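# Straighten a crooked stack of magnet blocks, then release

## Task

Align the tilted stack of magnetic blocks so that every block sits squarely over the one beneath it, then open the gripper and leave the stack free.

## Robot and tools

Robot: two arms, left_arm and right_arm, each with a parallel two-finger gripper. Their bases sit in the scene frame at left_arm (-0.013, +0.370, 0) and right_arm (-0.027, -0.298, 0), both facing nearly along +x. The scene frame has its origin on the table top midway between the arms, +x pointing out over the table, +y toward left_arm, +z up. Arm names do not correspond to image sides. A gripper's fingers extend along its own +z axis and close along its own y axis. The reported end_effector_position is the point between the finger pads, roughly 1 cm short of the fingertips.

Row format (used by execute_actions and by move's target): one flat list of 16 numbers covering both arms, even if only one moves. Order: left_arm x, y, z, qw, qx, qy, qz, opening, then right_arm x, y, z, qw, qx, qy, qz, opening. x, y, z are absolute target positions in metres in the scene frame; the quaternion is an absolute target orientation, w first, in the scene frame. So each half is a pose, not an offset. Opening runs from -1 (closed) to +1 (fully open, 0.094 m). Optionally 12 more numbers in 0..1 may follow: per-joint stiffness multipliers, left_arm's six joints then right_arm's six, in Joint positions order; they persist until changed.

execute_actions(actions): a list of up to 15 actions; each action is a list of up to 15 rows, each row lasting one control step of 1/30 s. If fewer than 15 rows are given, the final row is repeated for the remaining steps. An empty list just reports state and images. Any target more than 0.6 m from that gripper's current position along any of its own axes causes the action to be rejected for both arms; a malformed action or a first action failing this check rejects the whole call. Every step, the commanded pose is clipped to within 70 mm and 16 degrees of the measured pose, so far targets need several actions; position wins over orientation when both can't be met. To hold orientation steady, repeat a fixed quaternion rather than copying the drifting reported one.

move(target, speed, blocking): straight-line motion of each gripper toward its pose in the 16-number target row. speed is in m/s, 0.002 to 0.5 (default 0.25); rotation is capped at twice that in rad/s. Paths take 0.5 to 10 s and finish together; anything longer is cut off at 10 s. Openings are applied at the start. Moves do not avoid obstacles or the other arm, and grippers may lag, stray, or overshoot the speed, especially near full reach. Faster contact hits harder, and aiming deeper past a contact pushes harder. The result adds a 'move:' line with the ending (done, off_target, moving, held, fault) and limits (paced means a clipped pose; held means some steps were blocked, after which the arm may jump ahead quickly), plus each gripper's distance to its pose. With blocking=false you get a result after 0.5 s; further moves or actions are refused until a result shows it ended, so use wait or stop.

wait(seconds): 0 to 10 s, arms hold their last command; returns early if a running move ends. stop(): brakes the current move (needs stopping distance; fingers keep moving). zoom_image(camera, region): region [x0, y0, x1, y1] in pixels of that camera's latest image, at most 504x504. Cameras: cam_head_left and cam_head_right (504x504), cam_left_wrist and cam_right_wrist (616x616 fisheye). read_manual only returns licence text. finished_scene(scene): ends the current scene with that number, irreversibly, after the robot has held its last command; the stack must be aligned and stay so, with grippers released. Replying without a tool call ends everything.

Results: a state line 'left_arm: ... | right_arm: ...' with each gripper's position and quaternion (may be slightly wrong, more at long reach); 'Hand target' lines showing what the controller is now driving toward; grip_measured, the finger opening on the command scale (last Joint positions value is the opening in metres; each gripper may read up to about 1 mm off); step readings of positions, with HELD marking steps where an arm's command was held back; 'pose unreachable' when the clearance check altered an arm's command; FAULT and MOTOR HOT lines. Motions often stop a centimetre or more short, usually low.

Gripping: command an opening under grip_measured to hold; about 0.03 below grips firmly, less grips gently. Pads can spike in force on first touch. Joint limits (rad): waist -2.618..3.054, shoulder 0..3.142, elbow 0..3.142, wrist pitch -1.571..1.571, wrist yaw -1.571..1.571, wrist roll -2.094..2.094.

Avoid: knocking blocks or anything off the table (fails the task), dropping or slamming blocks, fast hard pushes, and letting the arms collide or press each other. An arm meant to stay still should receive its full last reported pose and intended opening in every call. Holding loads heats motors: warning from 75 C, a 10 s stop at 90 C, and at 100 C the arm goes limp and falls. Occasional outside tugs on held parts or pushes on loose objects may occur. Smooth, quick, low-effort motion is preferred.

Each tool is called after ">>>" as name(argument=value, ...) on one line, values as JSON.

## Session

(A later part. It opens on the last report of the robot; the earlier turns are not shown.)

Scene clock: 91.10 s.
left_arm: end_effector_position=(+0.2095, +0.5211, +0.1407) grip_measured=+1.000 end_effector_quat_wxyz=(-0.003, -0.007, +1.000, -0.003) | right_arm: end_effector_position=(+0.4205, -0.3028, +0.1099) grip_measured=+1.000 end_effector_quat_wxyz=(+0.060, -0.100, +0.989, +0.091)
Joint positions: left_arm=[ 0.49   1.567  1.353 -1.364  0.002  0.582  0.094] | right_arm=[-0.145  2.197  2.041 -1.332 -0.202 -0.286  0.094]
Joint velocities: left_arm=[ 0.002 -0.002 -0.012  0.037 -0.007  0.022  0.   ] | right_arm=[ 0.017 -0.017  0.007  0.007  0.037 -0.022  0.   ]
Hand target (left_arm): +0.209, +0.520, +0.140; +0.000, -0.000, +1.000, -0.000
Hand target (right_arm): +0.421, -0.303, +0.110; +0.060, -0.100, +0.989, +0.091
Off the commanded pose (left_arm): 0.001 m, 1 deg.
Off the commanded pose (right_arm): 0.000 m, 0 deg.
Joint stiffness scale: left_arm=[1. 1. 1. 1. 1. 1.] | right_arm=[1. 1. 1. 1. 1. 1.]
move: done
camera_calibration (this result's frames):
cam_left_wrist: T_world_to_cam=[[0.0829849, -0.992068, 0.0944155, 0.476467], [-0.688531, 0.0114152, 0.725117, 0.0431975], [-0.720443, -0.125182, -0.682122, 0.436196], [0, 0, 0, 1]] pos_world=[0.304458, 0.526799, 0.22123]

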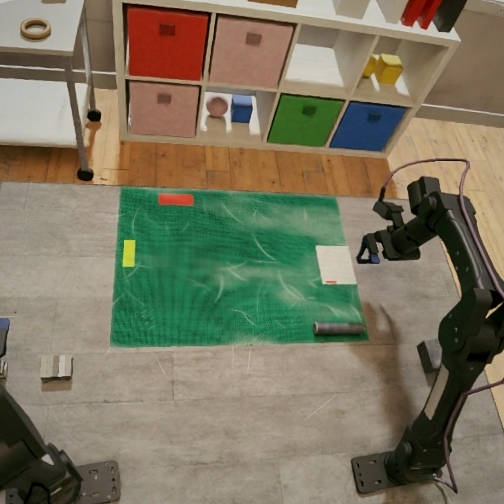

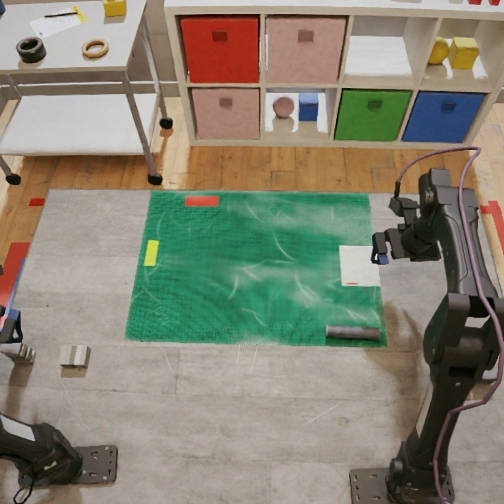

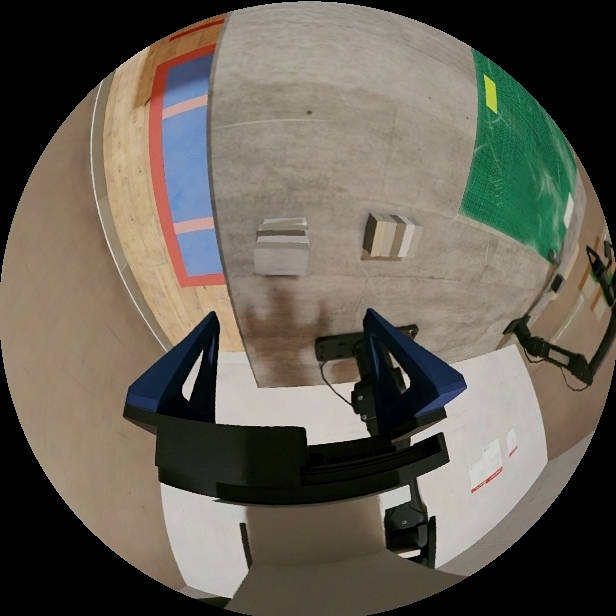

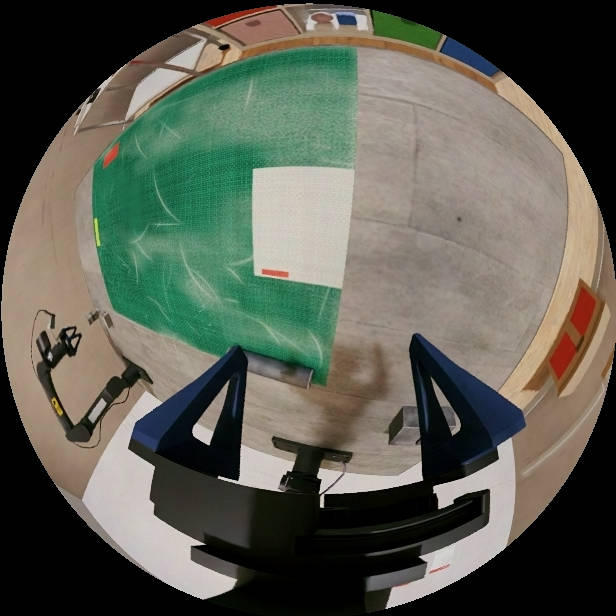

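>>> move(target=[0.209, 0.525, 0.015, 0, 0, 1, 0, 1, 0.4205, -0.3028, 0.1099, 0.060, -0.100, 0.989, 0.091, 1], speed=0.06)

Scene clock: 101.07 s.
left_arm: end_effector_position=(+0.2141, +0.5257, +0.0206) grip_measured=+1.000 end_effector_quat_wxyz=(+0.006, +0.000, +1.000, +0.003) | right_arm: end_effector_position=(+0.4205, -0.3028, +0.1099) grip_measured=+1.000 end_effector_quat_wxyz=(+0.060, -0.100, +0.989, +0.091)
Joint positions: left_arm=[ 0.494  1.671  0.97  -0.856  0.001  0.6    0.094] | right_arm=[-0.145  2.197  2.041 -1.332 -0.202 -0.286  0.094]
Joint velocities: left_arm=[-0.007  0.002 -0.007  0.051 -0.051 -0.007  0.   ] | right_arm=[-0.002  0.007 -0.012 -0.081  0.007 -0.007  0.   ]
Hand target (left_arm): +0.210, +0.526, +0.015; -0.000, +0.000, +1.000, -0.000
Hand target (right_arm): +0.421, -0.303, +0.110; +0.060, -0.100, +0.989, +0.091
Off the commanded pose (left_arm): 0.008 m, 1 deg.
Off the commanded pose (right_arm): 0.000 m, 0 deg.
Joint stiffness scale: left_arm=[1. 1. 1. 1. 1. 1.] | right_arm=[1. 1. 1. 1. 1. 1.]
move: done
camera_calibration (this result's frames):
cam_left_wrist: T_world_to_cam=[[0.067849, -0.99417, 0.0837999, 0.496554], [-0.700456, 0.0123454, 0.713589, 0.135715], [-0.710463, -0.107114, -0.695535, 0.346801], [0, 0, 0, 1]] pos_world=[0.307761, 0.529131, 0.102756]

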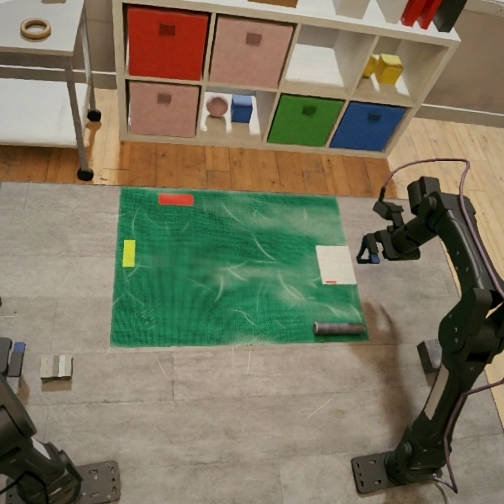

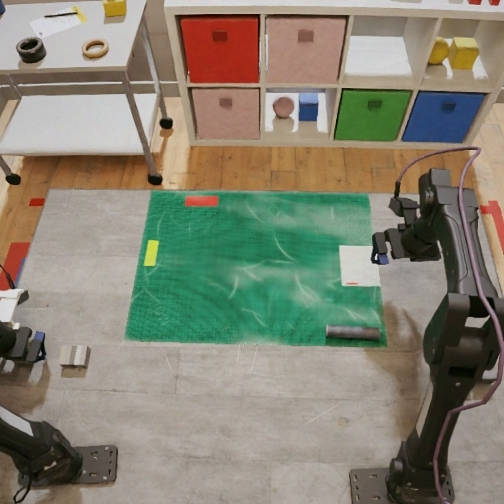

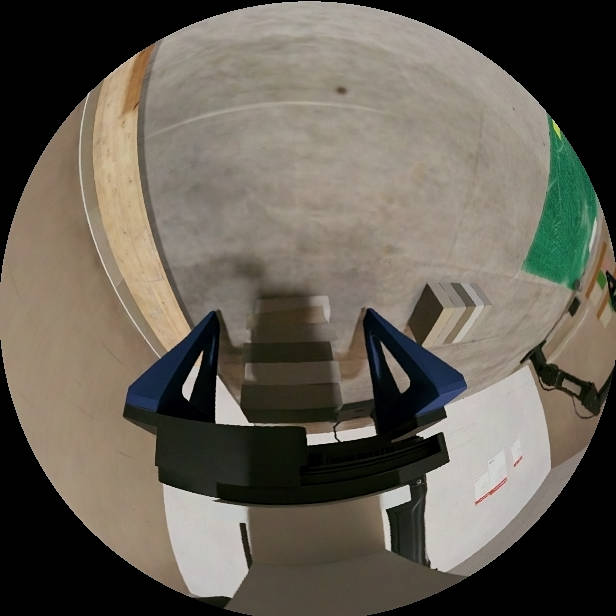

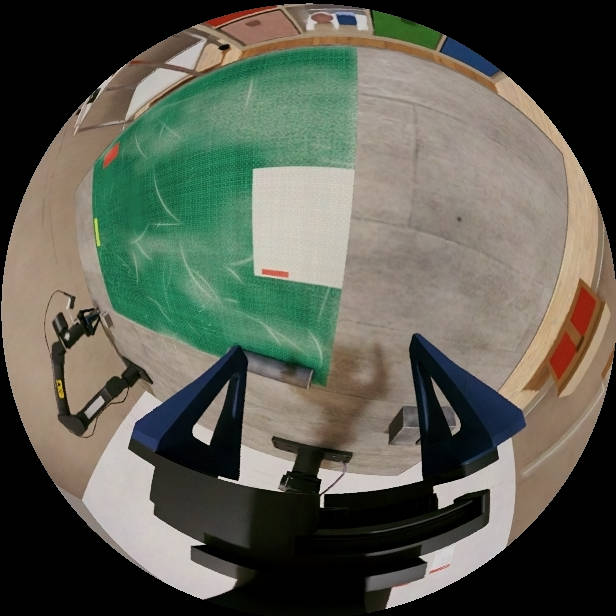

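>>> execute_actions(actions=[[[0.21, 0.526, 0.015, 0, 0, 1, 0, 0.3, 0.4205, -0.3028, 0.1099, 0.060, -0.100, 0.989, 0.091, 1]], [[0.21, 0.526, 0.015, 0, 0, 1, 0, -0.3, 0.4205, -0.3028, 0.1099, 0.060, -0.100, 0.989, 0.091, 1]], [[0.21, 0.526, 0.015, 0, 0, 1, 0, -0.3, 0.4205, -0.3028, 0.1099, 0.060, -0.100, 0.989, 0.091, 1]]])

Scene clock: 109.60 s.
left_arm: end_effector_position=(+0.2147, +0.5265, +0.0206) grip_measured=-0.090 end_effector_quat_wxyz=(+0.007, +0.001, +1.000, +0.005) | right_arm: end_effector_position=(+0.4205, -0.3028, +0.1099) grip_measured=+1.000 end_effector_quat_wxyz=(+0.060, -0.100, +0.989, +0.091)
Joint positions: left_arm=[ 0.495  1.671  0.97  -0.852 -0.     0.602  0.043] | right_arm=[-0.145  2.197  2.041 -1.332 -0.202 -0.286  0.094]
Joint velocities: left_arm=[ 0.017 -0.002 -0.012  0.022  0.037 -0.066 -0.   ] | right_arm=[ 0.002  0.007 -0.002 -0.022 -0.022 -0.066  0.   ]
Hand target (left_arm): +0.210, +0.526, +0.015; -0.000, -0.000, +1.000, +0.000
Hand target (right_arm): +0.421, -0.303, +0.110; +0.060, -0.100, +0.989, +0.091
Off the commanded pose (left_arm): 0.007 m, 1 deg.
Off the commanded pose (right_arm): 0.000 m, 0 deg.
Joint stiffness scale: left_arm=[1. 1. 1. 1. 1. 1.] | right_arm=[1. 1. 1. 1. 1. 1.]
Step readings (end_effector_position; steps 1 to 15: 1st action; 16 to 30: 2nd action; 31 to 45: 3rd action):
0: left_arm (+0.2144, +0.5259, +0.0206) | right_arm (+0.4205, -0.3028, +0.1099)
1: left_arm (+0.2144, +0.5259, +0.0206) | right_arm (+0.4205, -0.3028, +0.1099)
2: left_arm (+0.2144, +0.5259, +0.0206) | right_arm (+0.4205, -0.3028, +0.1099)
4: left_arm (+0.2144, +0.5259, +0.0206) | right_arm (+0.4205, -0.3028, +0.1099)
8: left_arm (+0.2144, +0.5259, +0.0206) | right_arm (+0.4205, -0.3028, +0.1099)
15: left_arm (+0.2144, +0.5259, +0.0206) | right_arm (+0.4205, -0.3028, +0.1099)
16: left_arm (+0.2144, +0.5259, +0.0206) | right_arm (+0.4205, -0.3028, +0.1099)
17: left_arm (+0.2145, +0.5265, +0.0206) | right_arm (+0.4205, -0.3028, +0.1099)
19: left_arm (+0.2147, +0.5265, +0.0206) | right_arm (+0.4205, -0.3028, +0.1099)
23: left_arm (+0.2147, +0.5265, +0.0206) | right_arm (+0.4205, -0.3028, +0.1099)
30: left_arm (+0.2147, +0.5265, +0.0206) | right_arm (+0.4205, -0.3028, +0.1099)
31: left_arm (+0.2147, +0.5265, +0.0206) | right_arm (+0.4205, -0.3028, +0.1099)
32: left_arm (+0.2147, +0.5265, +0.0206) | right_arm (+0.4205, -0.3028, +0.1099)
34: left_arm (+0.2147, +0.5265, +0.0206) | right_arm (+0.4205, -0.3028, +0.1099)
38: left_arm (+0.2147, +0.5265, +0.0206) | right_arm (+0.4205, -0.3028, +0.1099)
45: end_effector_position above
camera_calibration (this result's frames):
cam_left_wrist: T_world_to_cam=[[0.0661684, -0.994553, 0.0805341, 0.497985], [-0.702058, 0.0109487, 0.712036, 0.137205], [-0.709039, -0.103654, -0.697509, 0.345218], [0, 0, 0, 1]] pos_world=[0.308149, 0.529554, 0.102993]

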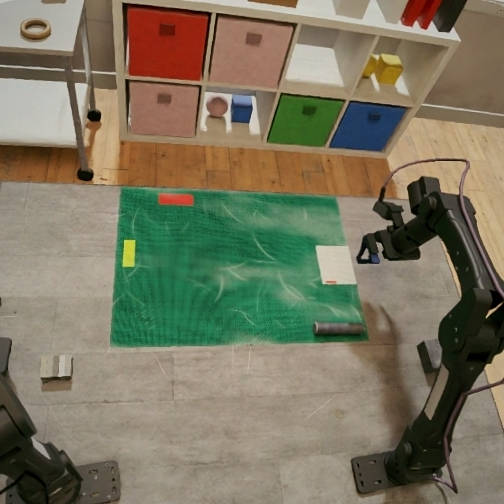

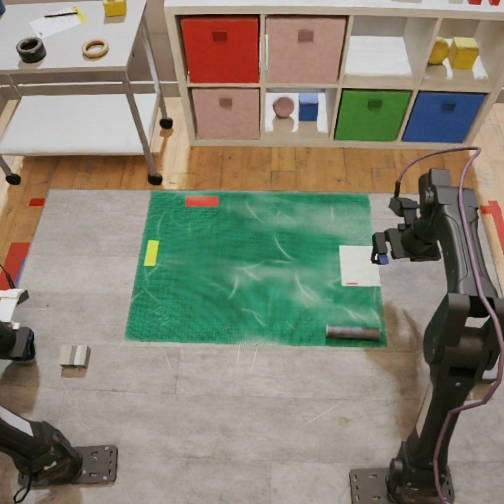

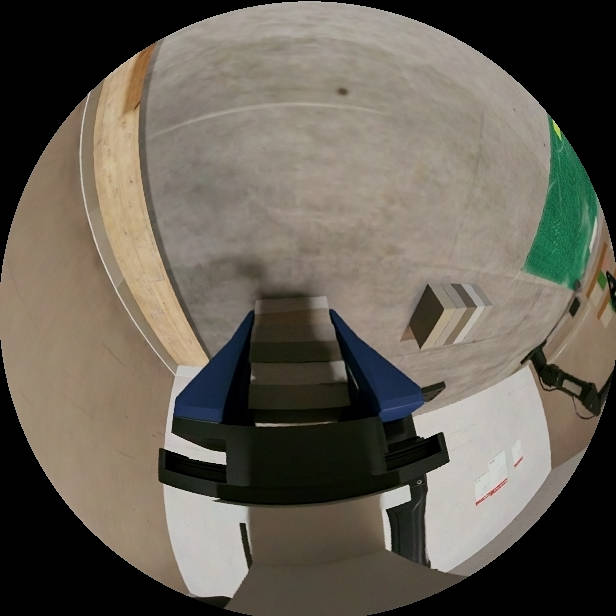

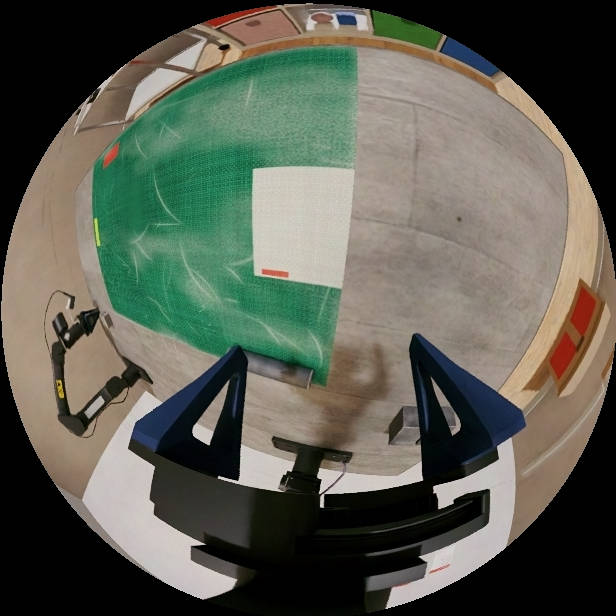

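Grip reads 4.3 cm, which matches the block length. Opening and lifting so I can inspect the stack.

>>> execute_actions(actions=[[[0.21, 0.526, 0.015, 0, 0, 1, 0, 1, 0.4205, -0.3028, 0.1099, 0.060, -0.100, 0.989, 0.091, 1]], [[0.21, 0.526, 0.015, 0, 0, 1, 0, 1, 0.4205, -0.3028, 0.1099, 0.060, -0.100, 0.989, 0.091, 1]]])

>>> move(target=[0.21, 0.526, 0.14, 0, 0, 1, 0, 1, 0.4205, -0.3028, 0.1099, 0.060, -0.100, 0.989, 0.091, 1], speed=0.1)

Scene clock: 114.20 s.
left_arm: end_effector_position=(+0.2147, +0.5265, +0.0206) grip_measured=+1.000 end_effector_quat_wxyz=(+0.007, +0.001, +1.000, +0.005) | right_arm: end_effector_position=(+0.4205, -0.3028, +0.1099) grip_measured=+1.000 end_effector_quat_wxyz=(+0.060, -0.100, +0.989, +0.091)
Joint positions: left_arm=[ 0.495  1.671  0.97  -0.852 -0.     0.602  0.094] | right_arm=[-0.145  2.197  2.041 -1.332 -0.202 -0.286  0.094]
Joint velocities: left_arm=[-0.002 -0.002  0.002  0.066 -0.022 -0.037  0.   ] | right_arm=[ 0.002 -0.012  0.017 -0.007 -0.007 -0.007  0.   ]
Hand target (left_arm): +0.210, +0.526, +0.015; -0.000, -0.000, +1.000, +0.000
Hand target (right_arm): +0.421, -0.303, +0.110; +0.060, -0.100, +0.989, +0.091
Off the commanded pose (left_arm): 0.007 m, 1 deg.
Off the commanded pose (right_arm): 0.000 m, 0 deg.
Joint stiffness scale: left_arm=[1. 1. 1. 1. 1. 1.] | right_arm=[1. 1. 1. 1. 1. 1.]
Step readings (end_effector_position; steps 1 to 15: 1st action; 16 to 30: 2nd action):
0: left_arm (+0.2147, +0.5265, +0.0206) | right_arm (+0.4205, -0.3028, +0.1099)
1: left_arm (+0.2147, +0.5265, +0.0206) | right_arm (+0.4205, -0.3028, +0.1099)
2: left_arm (+0.2147, +0.5265, +0.0206) | right_arm (+0.4205, -0.3028, +0.1099)
4: left_arm (+0.2147, +0.5265, +0.0206) | right_arm (+0.4205, -0.3028, +0.1099)
8: left_arm (+0.2147, +0.5265, +0.0206) | right_arm (+0.4205, -0.3028, +0.1099)
15: left_arm (+0.2147, +0.5265, +0.0206) | right_arm (+0.4205, -0.3028, +0.1099)
16: left_arm (+0.2147, +0.5265, +0.0206) | right_arm (+0.4205, -0.3028, +0.1099)
17: left_arm (+0.2147, +0.5265, +0.0206) | right_arm (+0.4205, -0.3028, +0.1099)
19: left_arm (+0.2147, +0.5265, +0.0206) | right_arm (+0.4205, -0.3028, +0.1099)
23: left_arm (+0.2147, +0.5265, +0.0206) | right_arm (+0.4205, -0.3028, +0.1099)
30: end_effector_position above
camera_calibration (this result's frames):
cam_left_wrist: T_world_to_cam=[[0.0657894, -0.994579, 0.0805285, 0.49808], [-0.702051, 0.0112127, 0.712038, 0.137065], [-0.709081, -0.10338, -0.697507, 0.345083], [0, 0, 0, 1]] pos_world=[0.30815, 0.529518, 0.102993]

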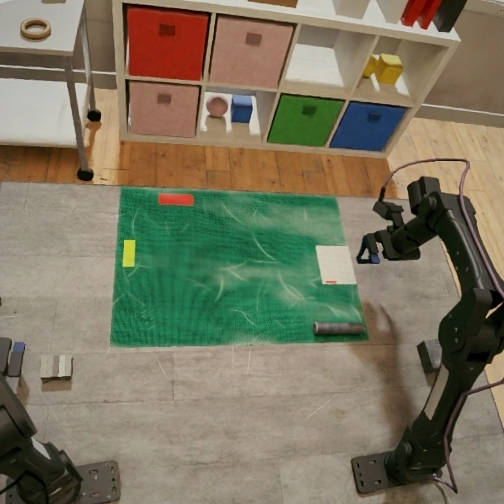

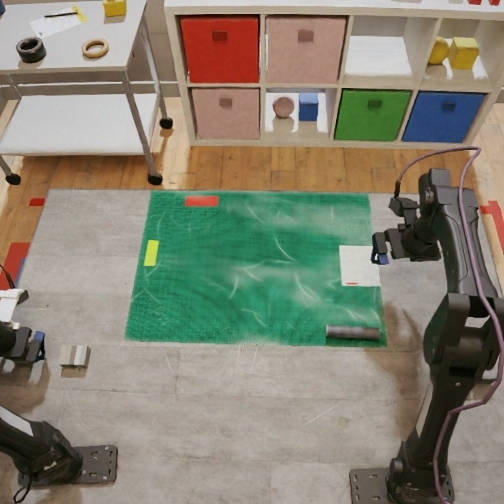

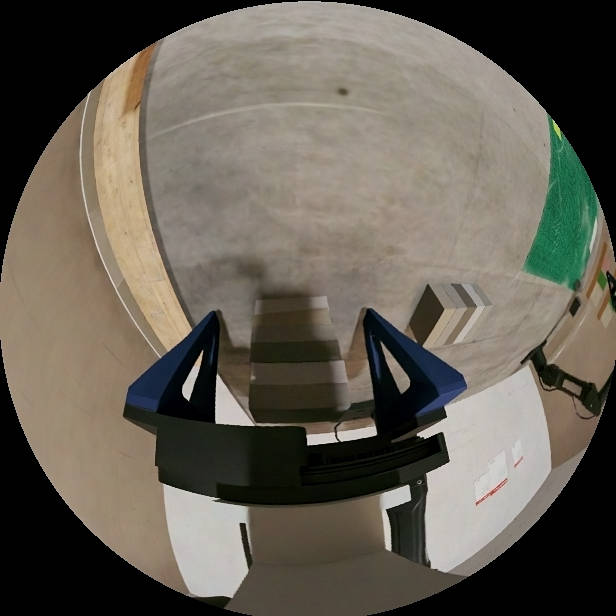

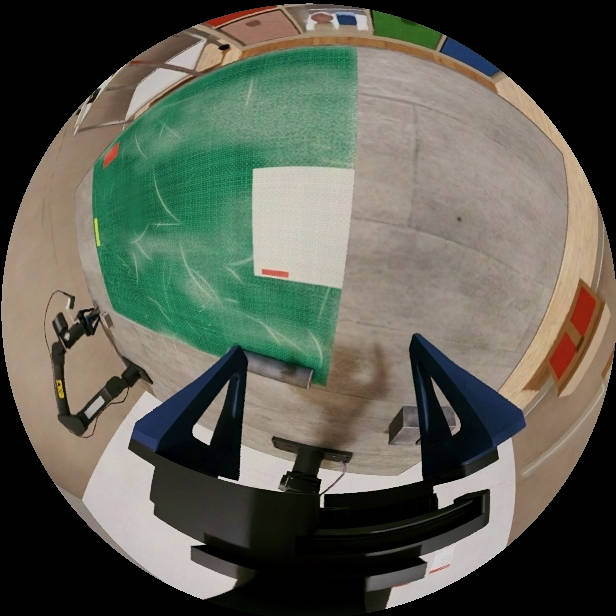

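Scene clock: 116.00 s.
left_arm: end_effector_position=(+0.2082, +0.5221, +0.1304) grip_measured=+1.000 end_effector_quat_wxyz=(-0.012, +0.001, +1.000, -0.008) | right_arm: end_effector_position=(+0.4205, -0.3028, +0.1099) grip_measured=+1.000 end_effector_quat_wxyz=(+0.060, -0.100, +0.989, +0.091)
Joint positions: left_arm=[ 0.495  1.585  1.329 -1.344 -0.     0.602  0.094] | right_arm=[-0.145  2.197  2.041 -1.332 -0.202 -0.286  0.094]
Joint velocities: left_arm=[-0.007 -0.002 -0.012 -0.022  0.007  0.022  0.   ] | right_arm=[ 0.007 -0.012  0.012  0.051 -0.037 -0.066  0.   ]
Hand target (left_arm): +0.209, +0.525, +0.140; +0.000, -0.000, +1.000, +0.000
Hand target (right_arm): +0.421, -0.303, +0.110; +0.060, -0.100, +0.989, +0.091
Off the commanded pose (left_arm): 0.011 m, 2 deg.
Off the commanded pose (right_arm): 0.000 m, 0 deg.
Joint stiffness scale: left_arm=[1. 1. 1. 1. 1. 1.] | right_arm=[1. 1. 1. 1. 1. 1.]
move: off_target (left_arm)
camera_calibration (this result's frames):
cam_left_wrist: T_world_to_cam=[[0.0692693, -0.992198, 0.10366, 0.480263], [-0.674664, 0.0299514, 0.737517, 0.0355768], [-0.734867, -0.121023, -0.667326, 0.427238], [0, 0, 0, 1]] pos_world=[0.304698, 0.527156, 0.209084]

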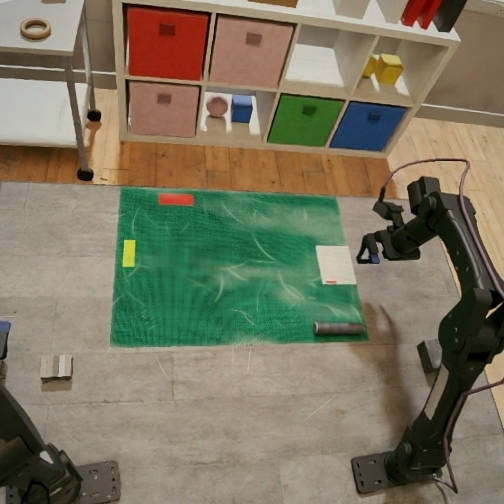

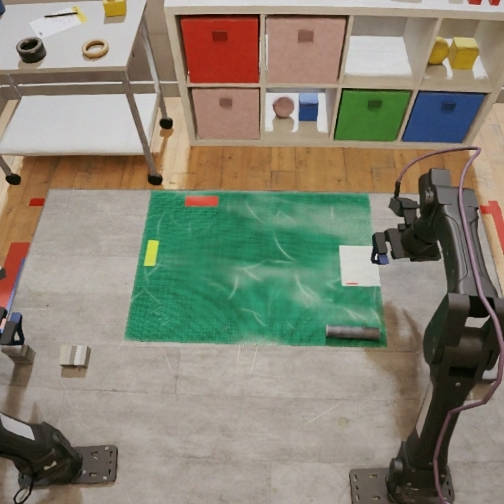

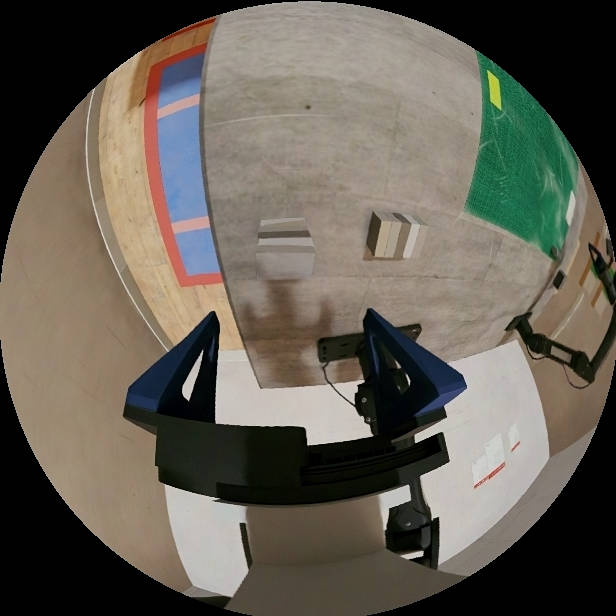

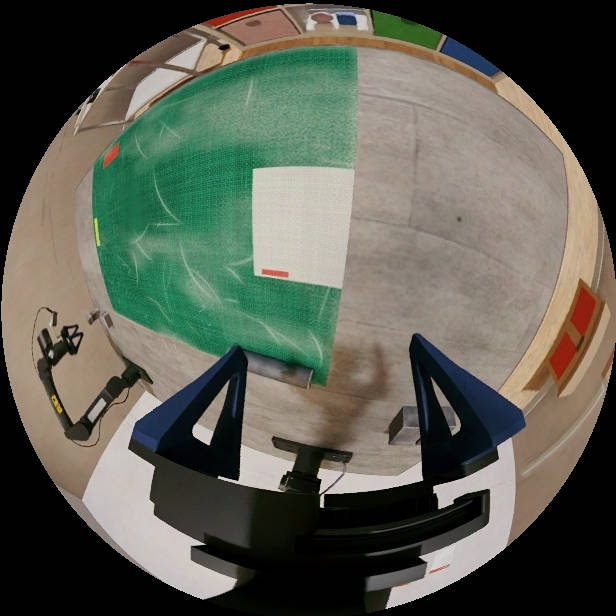

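>>> zoom_image(camera="cam_left_wrist", region=[230, 190, 350, 290])

Region (230, 190, 350, 290) of cam_left_wrist's 616x616 image, scaled by 4.200, with more detail than that image has.

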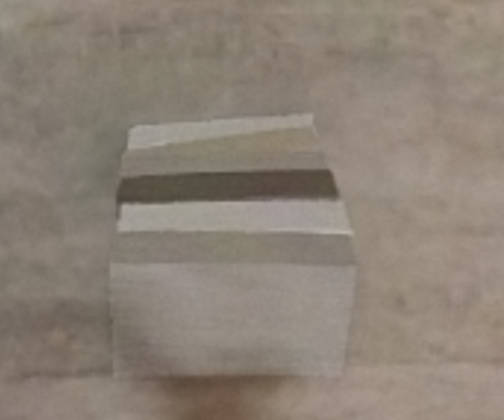

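>>> move(target=[0.21, 0.524, 0.13, 0, -0.707, 0.707, 0, 1, 0.4205, -0.3028, 0.1099, 0.060, -0.100, 0.989, 0.091, 1], speed=0.4)

>>> move(target=[0.21, 0.524, 0.012, 0, -0.707, 0.707, 0, 1, 0.4205, -0.3028, 0.1099, 0.060, -0.100, 0.989, 0.091, 1], speed=0.07)

Scene clock: 135.33 s.
left_arm: end_effector_position=(+0.2135, +0.5240, +0.1303) grip_measured=+1.000 end_effector_quat_wxyz=(-0.004, -0.702, +0.712, -0.003) | right_arm: end_effector_position=(+0.4205, -0.3028, +0.1099) grip_measured=+1.000 end_effector_quat_wxyz=(+0.060, -0.100, +0.989, +0.091)
Joint positions: left_arm=[ 0.495  1.585  1.329 -1.322  0.008 -0.957  0.094] | right_arm=[-0.145  2.197  2.041 -1.332 -0.202 -0.286  0.094]
Joint velocities: left_arm=[-0.002  0.017 -0.007 -0.066 -0.022 -0.051  0.   ] | right_arm=[-0.007  0.007  0.017 -0.022  0.051  0.051  0.   ]
Hand target (left_arm): +0.210, +0.524, +0.130; +0.000, +0.707, -0.707, +0.000
Hand target (right_arm): +0.421, -0.303, +0.110; +0.060, -0.100, +0.989, +0.091
Off the commanded pose (left_arm): 0.003 m, 1 deg.
Off the commanded pose (right_arm): 0.000 m, 0 deg.
Joint stiffness scale: left_arm=[1. 1. 1. 1. 1. 1.] | right_arm=[1. 1. 1. 1. 1. 1.]
move: done
camera_calibration (this result's frames):
cam_left_wrist: T_world_to_cam=[[0.994517, 0.0570267, 0.0876529, -0.263396], [-0.0249798, -0.684392, 0.728686, 0.2759], [0.101544, -0.72688, -0.679216, 0.571726], [0, 0, 0, 1]] pos_world=[0.210788, 0.619421, 0.210368]

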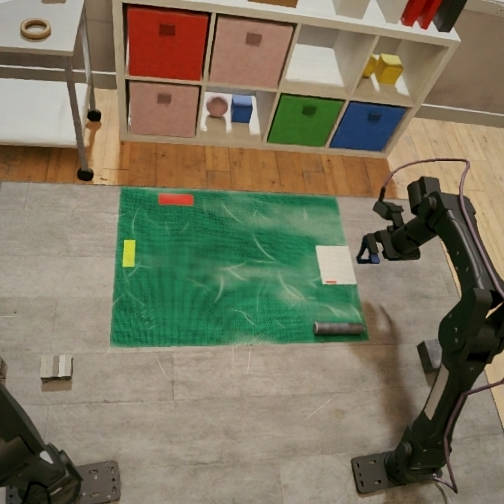

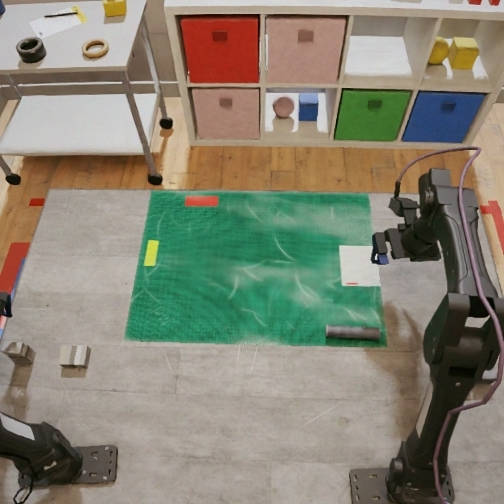

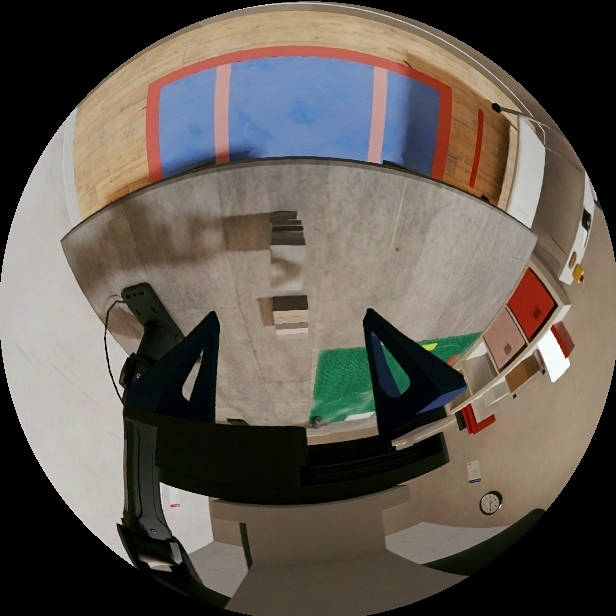

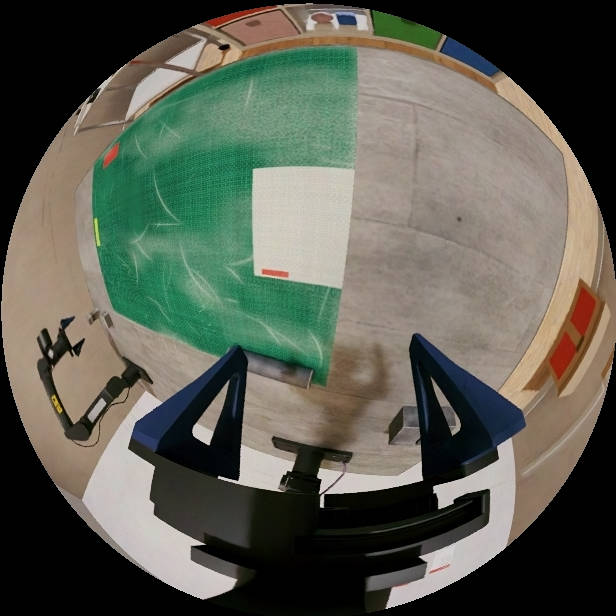

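Scene clock: 137.57 s.
left_arm: end_effector_position=(+0.2154, +0.5252, +0.0175) grip_measured=+1.000 end_effector_quat_wxyz=(+0.007, -0.704, +0.711, -0.005) | right_arm: end_effector_position=(+0.4205, -0.3028, +0.1099) grip_measured=+1.000 end_effector_quat_wxyz=(+0.060, -0.100, +0.989, +0.091)
Joint positions: left_arm=[ 0.495  1.678  0.963 -0.841  0.008 -0.961  0.094] | right_arm=[-0.145  2.197  2.041 -1.332 -0.202 -0.286  0.094]
Joint velocities: left_arm=[ 0.007 -0.002 -0.012  0.037 -0.051  0.007  0.   ] | right_arm=[-0.007  0.007 -0.007 -0.022  0.11   0.007  0.   ]
Hand target (left_arm): +0.211, +0.525, +0.012; +0.000, +0.707, -0.707, +0.000
Hand target (right_arm): +0.421, -0.303, +0.110; +0.060, -0.100, +0.989, +0.091
Off the commanded pose (left_arm): 0.008 m, 1 deg.
Off the commanded pose (right_arm): 0.000 m, 0 deg.
Joint stiffness scale: left_arm=[1. 1. 1. 1. 1. 1.] | right_arm=[1. 1. 1. 1. 1. 1.]
move: done
camera_calibration (this result's frames):
cam_left_wrist: T_world_to_cam=[[0.99249, 0.0592322, 0.107027, -0.256578], [-0.0362132, -0.693453, 0.719591, 0.366329], [0.116842, -0.718063, -0.6861, 0.488024], [0, 0, 0, 1]] pos_world=[0.210896, 0.619662, 0.0986879]

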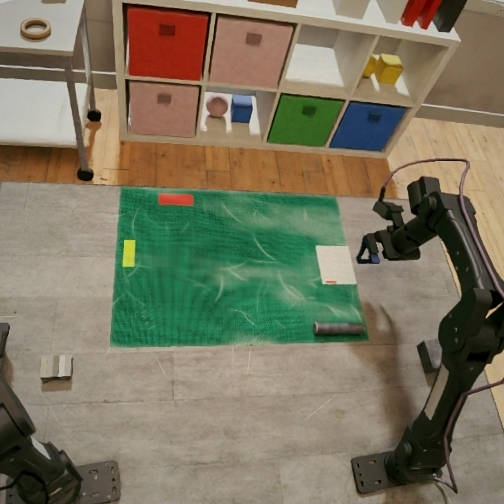

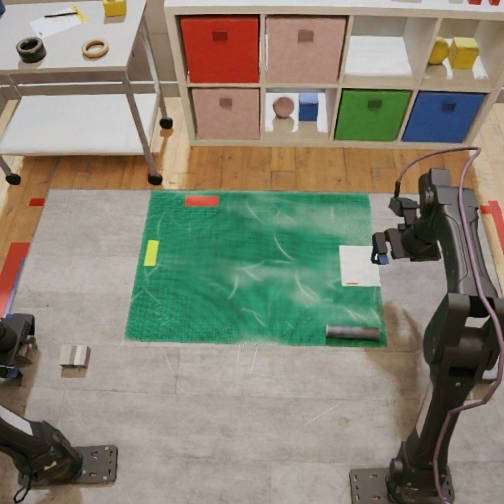

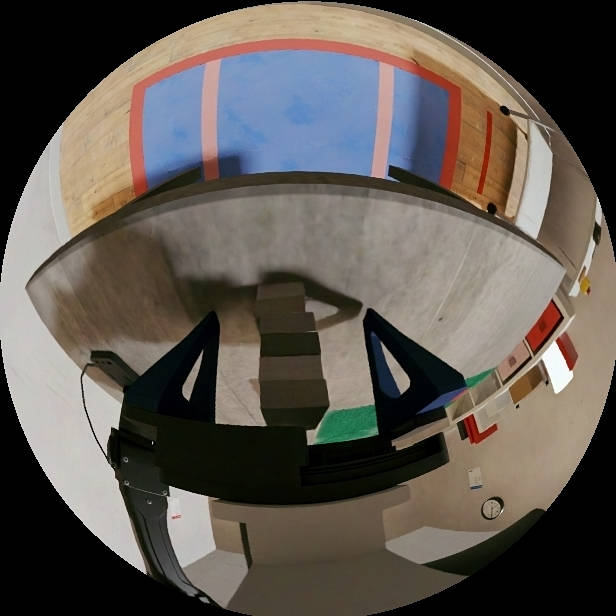

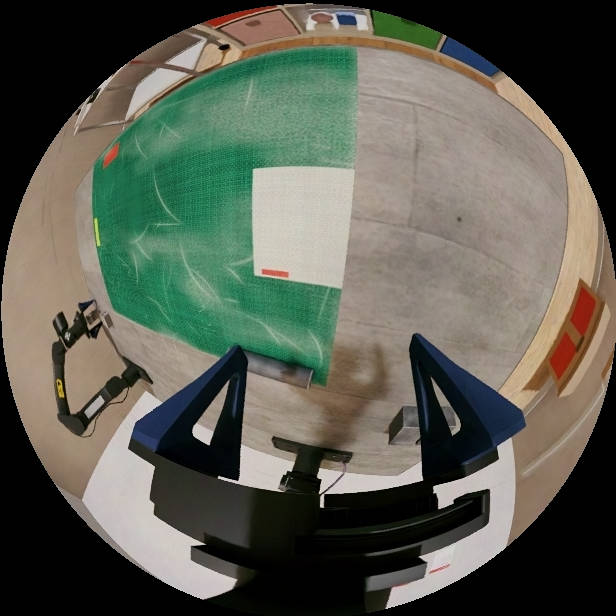

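>>> execute_actions(actions=[[[0.211, 0.525, 0.012, 0, -0.707, 0.707, 0, 0, 0.4205, -0.3028, 0.1099, 0.060, -0.100, 0.989, 0.091, 1]], [[0.211, 0.525, 0.012, 0, -0.707, 0.707, 0, -0.6, 0.4205, -0.3028, 0.1099, 0.060, -0.100, 0.989, 0.091, 1]], [[0.211, 0.525, 0.012, 0, -0.707, 0.707, 0, -0.6, 0.4205, -0.3028, 0.1099, 0.060, -0.100, 0.989, 0.091, 1]]])

Scene clock: 142.00 s.
left_arm: end_effector_position=(+0.2141, +0.5257, +0.0173) grip_measured=-0.481 end_effector_quat_wxyz=(+0.006, -0.704, +0.710, -0.002) | right_arm: end_effector_position=(+0.4205, -0.3028, +0.1099) grip_measured=+1.000 end_effector_quat_wxyz=(+0.060, -0.100, +0.989, +0.091)
Joint positions: left_arm=[ 0.495  1.678  0.963 -0.843  0.002 -0.962  0.024] | right_arm=[-0.145  2.197  2.041 -1.332 -0.202 -0.286  0.094]
Joint velocities: left_arm=[-0.007 -0.012 -0.007 -0.022 -0.022  0.007 -0.001] | right_arm=[ 0.012  0.007 -0.017 -0.022  0.007 -0.007  0.   ]
Hand target (left_arm): +0.211, +0.525, +0.012; -0.000, +0.707, -0.707, -0.000
Hand target (right_arm): +0.421, -0.303, +0.110; +0.060, -0.100, +0.989, +0.091
Off the commanded pose (left_arm): 0.006 m, 1 deg.
Off the commanded pose (right_arm): 0.000 m, 0 deg.
Joint stiffness scale: left_arm=[1. 1. 1. 1. 1. 1.] | right_arm=[1. 1. 1. 1. 1. 1.]
Step readings (end_effector_position; steps 1 to 15: 1st action; 16 to 30: 2nd action; 31 to 45: 3rd action):
0: left_arm (+0.2156, +0.5254, +0.0175) | right_arm (+0.4205, -0.3028, +0.1099)
1: left_arm (+0.2156, +0.5254, +0.0175) | right_arm (+0.4205, -0.3028, +0.1099)
2: left_arm (+0.2156, +0.5254, +0.0175) | right_arm (+0.4205, -0.3028, +0.1099)
4: left_arm (+0.2156, +0.5254, +0.0175) | right_arm (+0.4205, -0.3028, +0.1099)
8: left_arm (+0.2156, +0.5254, +0.0175) | right_arm (+0.4205, -0.3028, +0.1099)
15: left_arm (+0.2156, +0.5254, +0.0175) | right_arm (+0.4205, -0.3028, +0.1099)
16: left_arm (+0.2156, +0.5254, +0.0175) | right_arm (+0.4205, -0.3028, +0.1099)
17: left_arm (+0.2143, +0.5258, +0.0175) | right_arm (+0.4205, -0.3028, +0.1099)
19: left_arm (+0.2140, +0.5257, +0.0173) | right_arm (+0.4205, -0.3028, +0.1099)
23: left_arm (+0.2141, +0.5257, +0.0173) | right_arm (+0.4205, -0.3028, +0.1099)
30: left_arm (+0.2141, +0.5257, +0.0173) | right_arm (+0.4205, -0.3028, +0.1099)
31: left_arm (+0.2141, +0.5257, +0.0173) | right_arm (+0.4205, -0.3028, +0.1099)
32: left_arm (+0.2141, +0.5257, +0.0173) | right_arm (+0.4205, -0.3028, +0.1099)
34: left_arm (+0.2141, +0.5257, +0.0173) | right_arm (+0.4205, -0.3028, +0.1099)
38: left_arm (+0.2141, +0.5257, +0.0173) | right_arm (+0.4205, -0.3028, +0.1099)
45: end_effector_position above
camera_calibration (this result's frames):
cam_left_wrist: T_world_to_cam=[[0.992993, 0.0605165, 0.101502, -0.255948], [-0.030968, -0.695649, 0.717714, 0.366791], [0.114043, -0.715828, -0.688901, 0.487848], [0, 0, 0, 1]] pos_world=[0.209878, 0.619863, 0.0988075]

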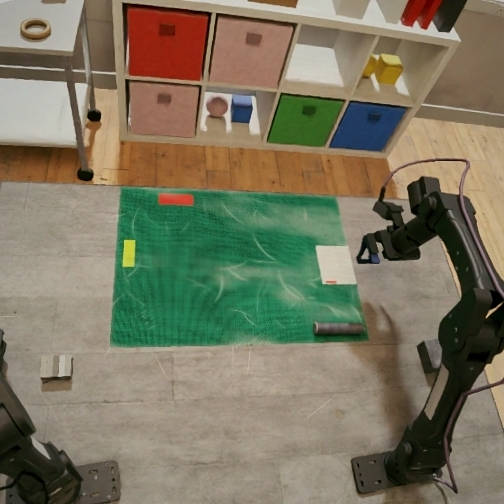

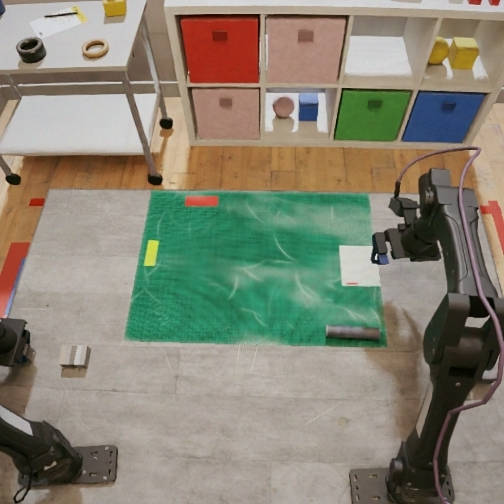

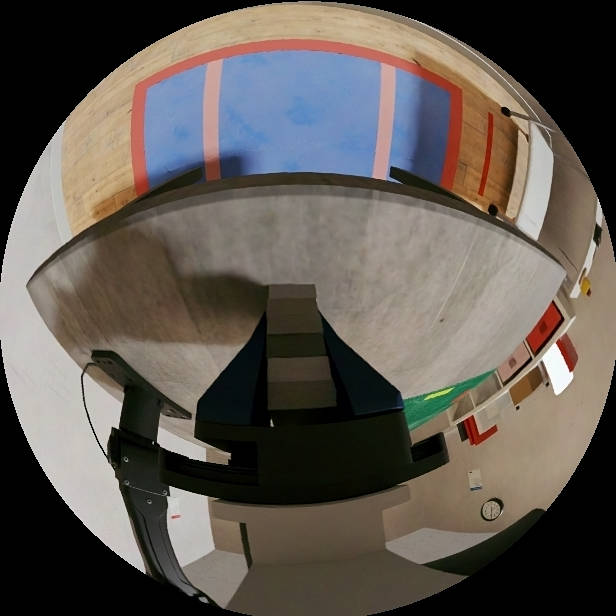

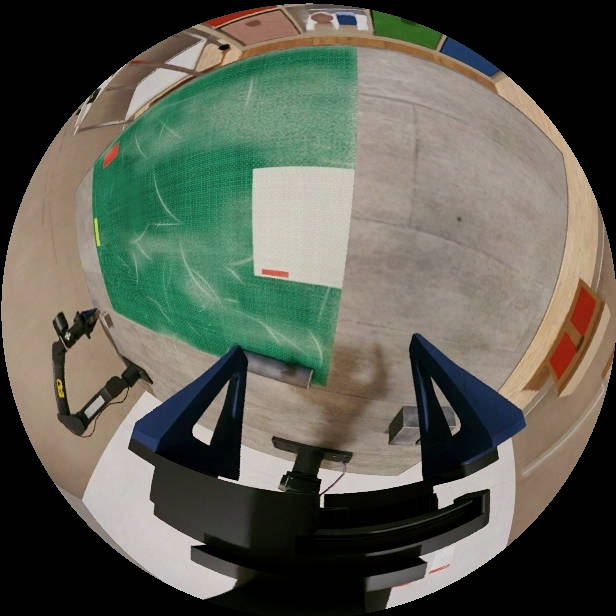

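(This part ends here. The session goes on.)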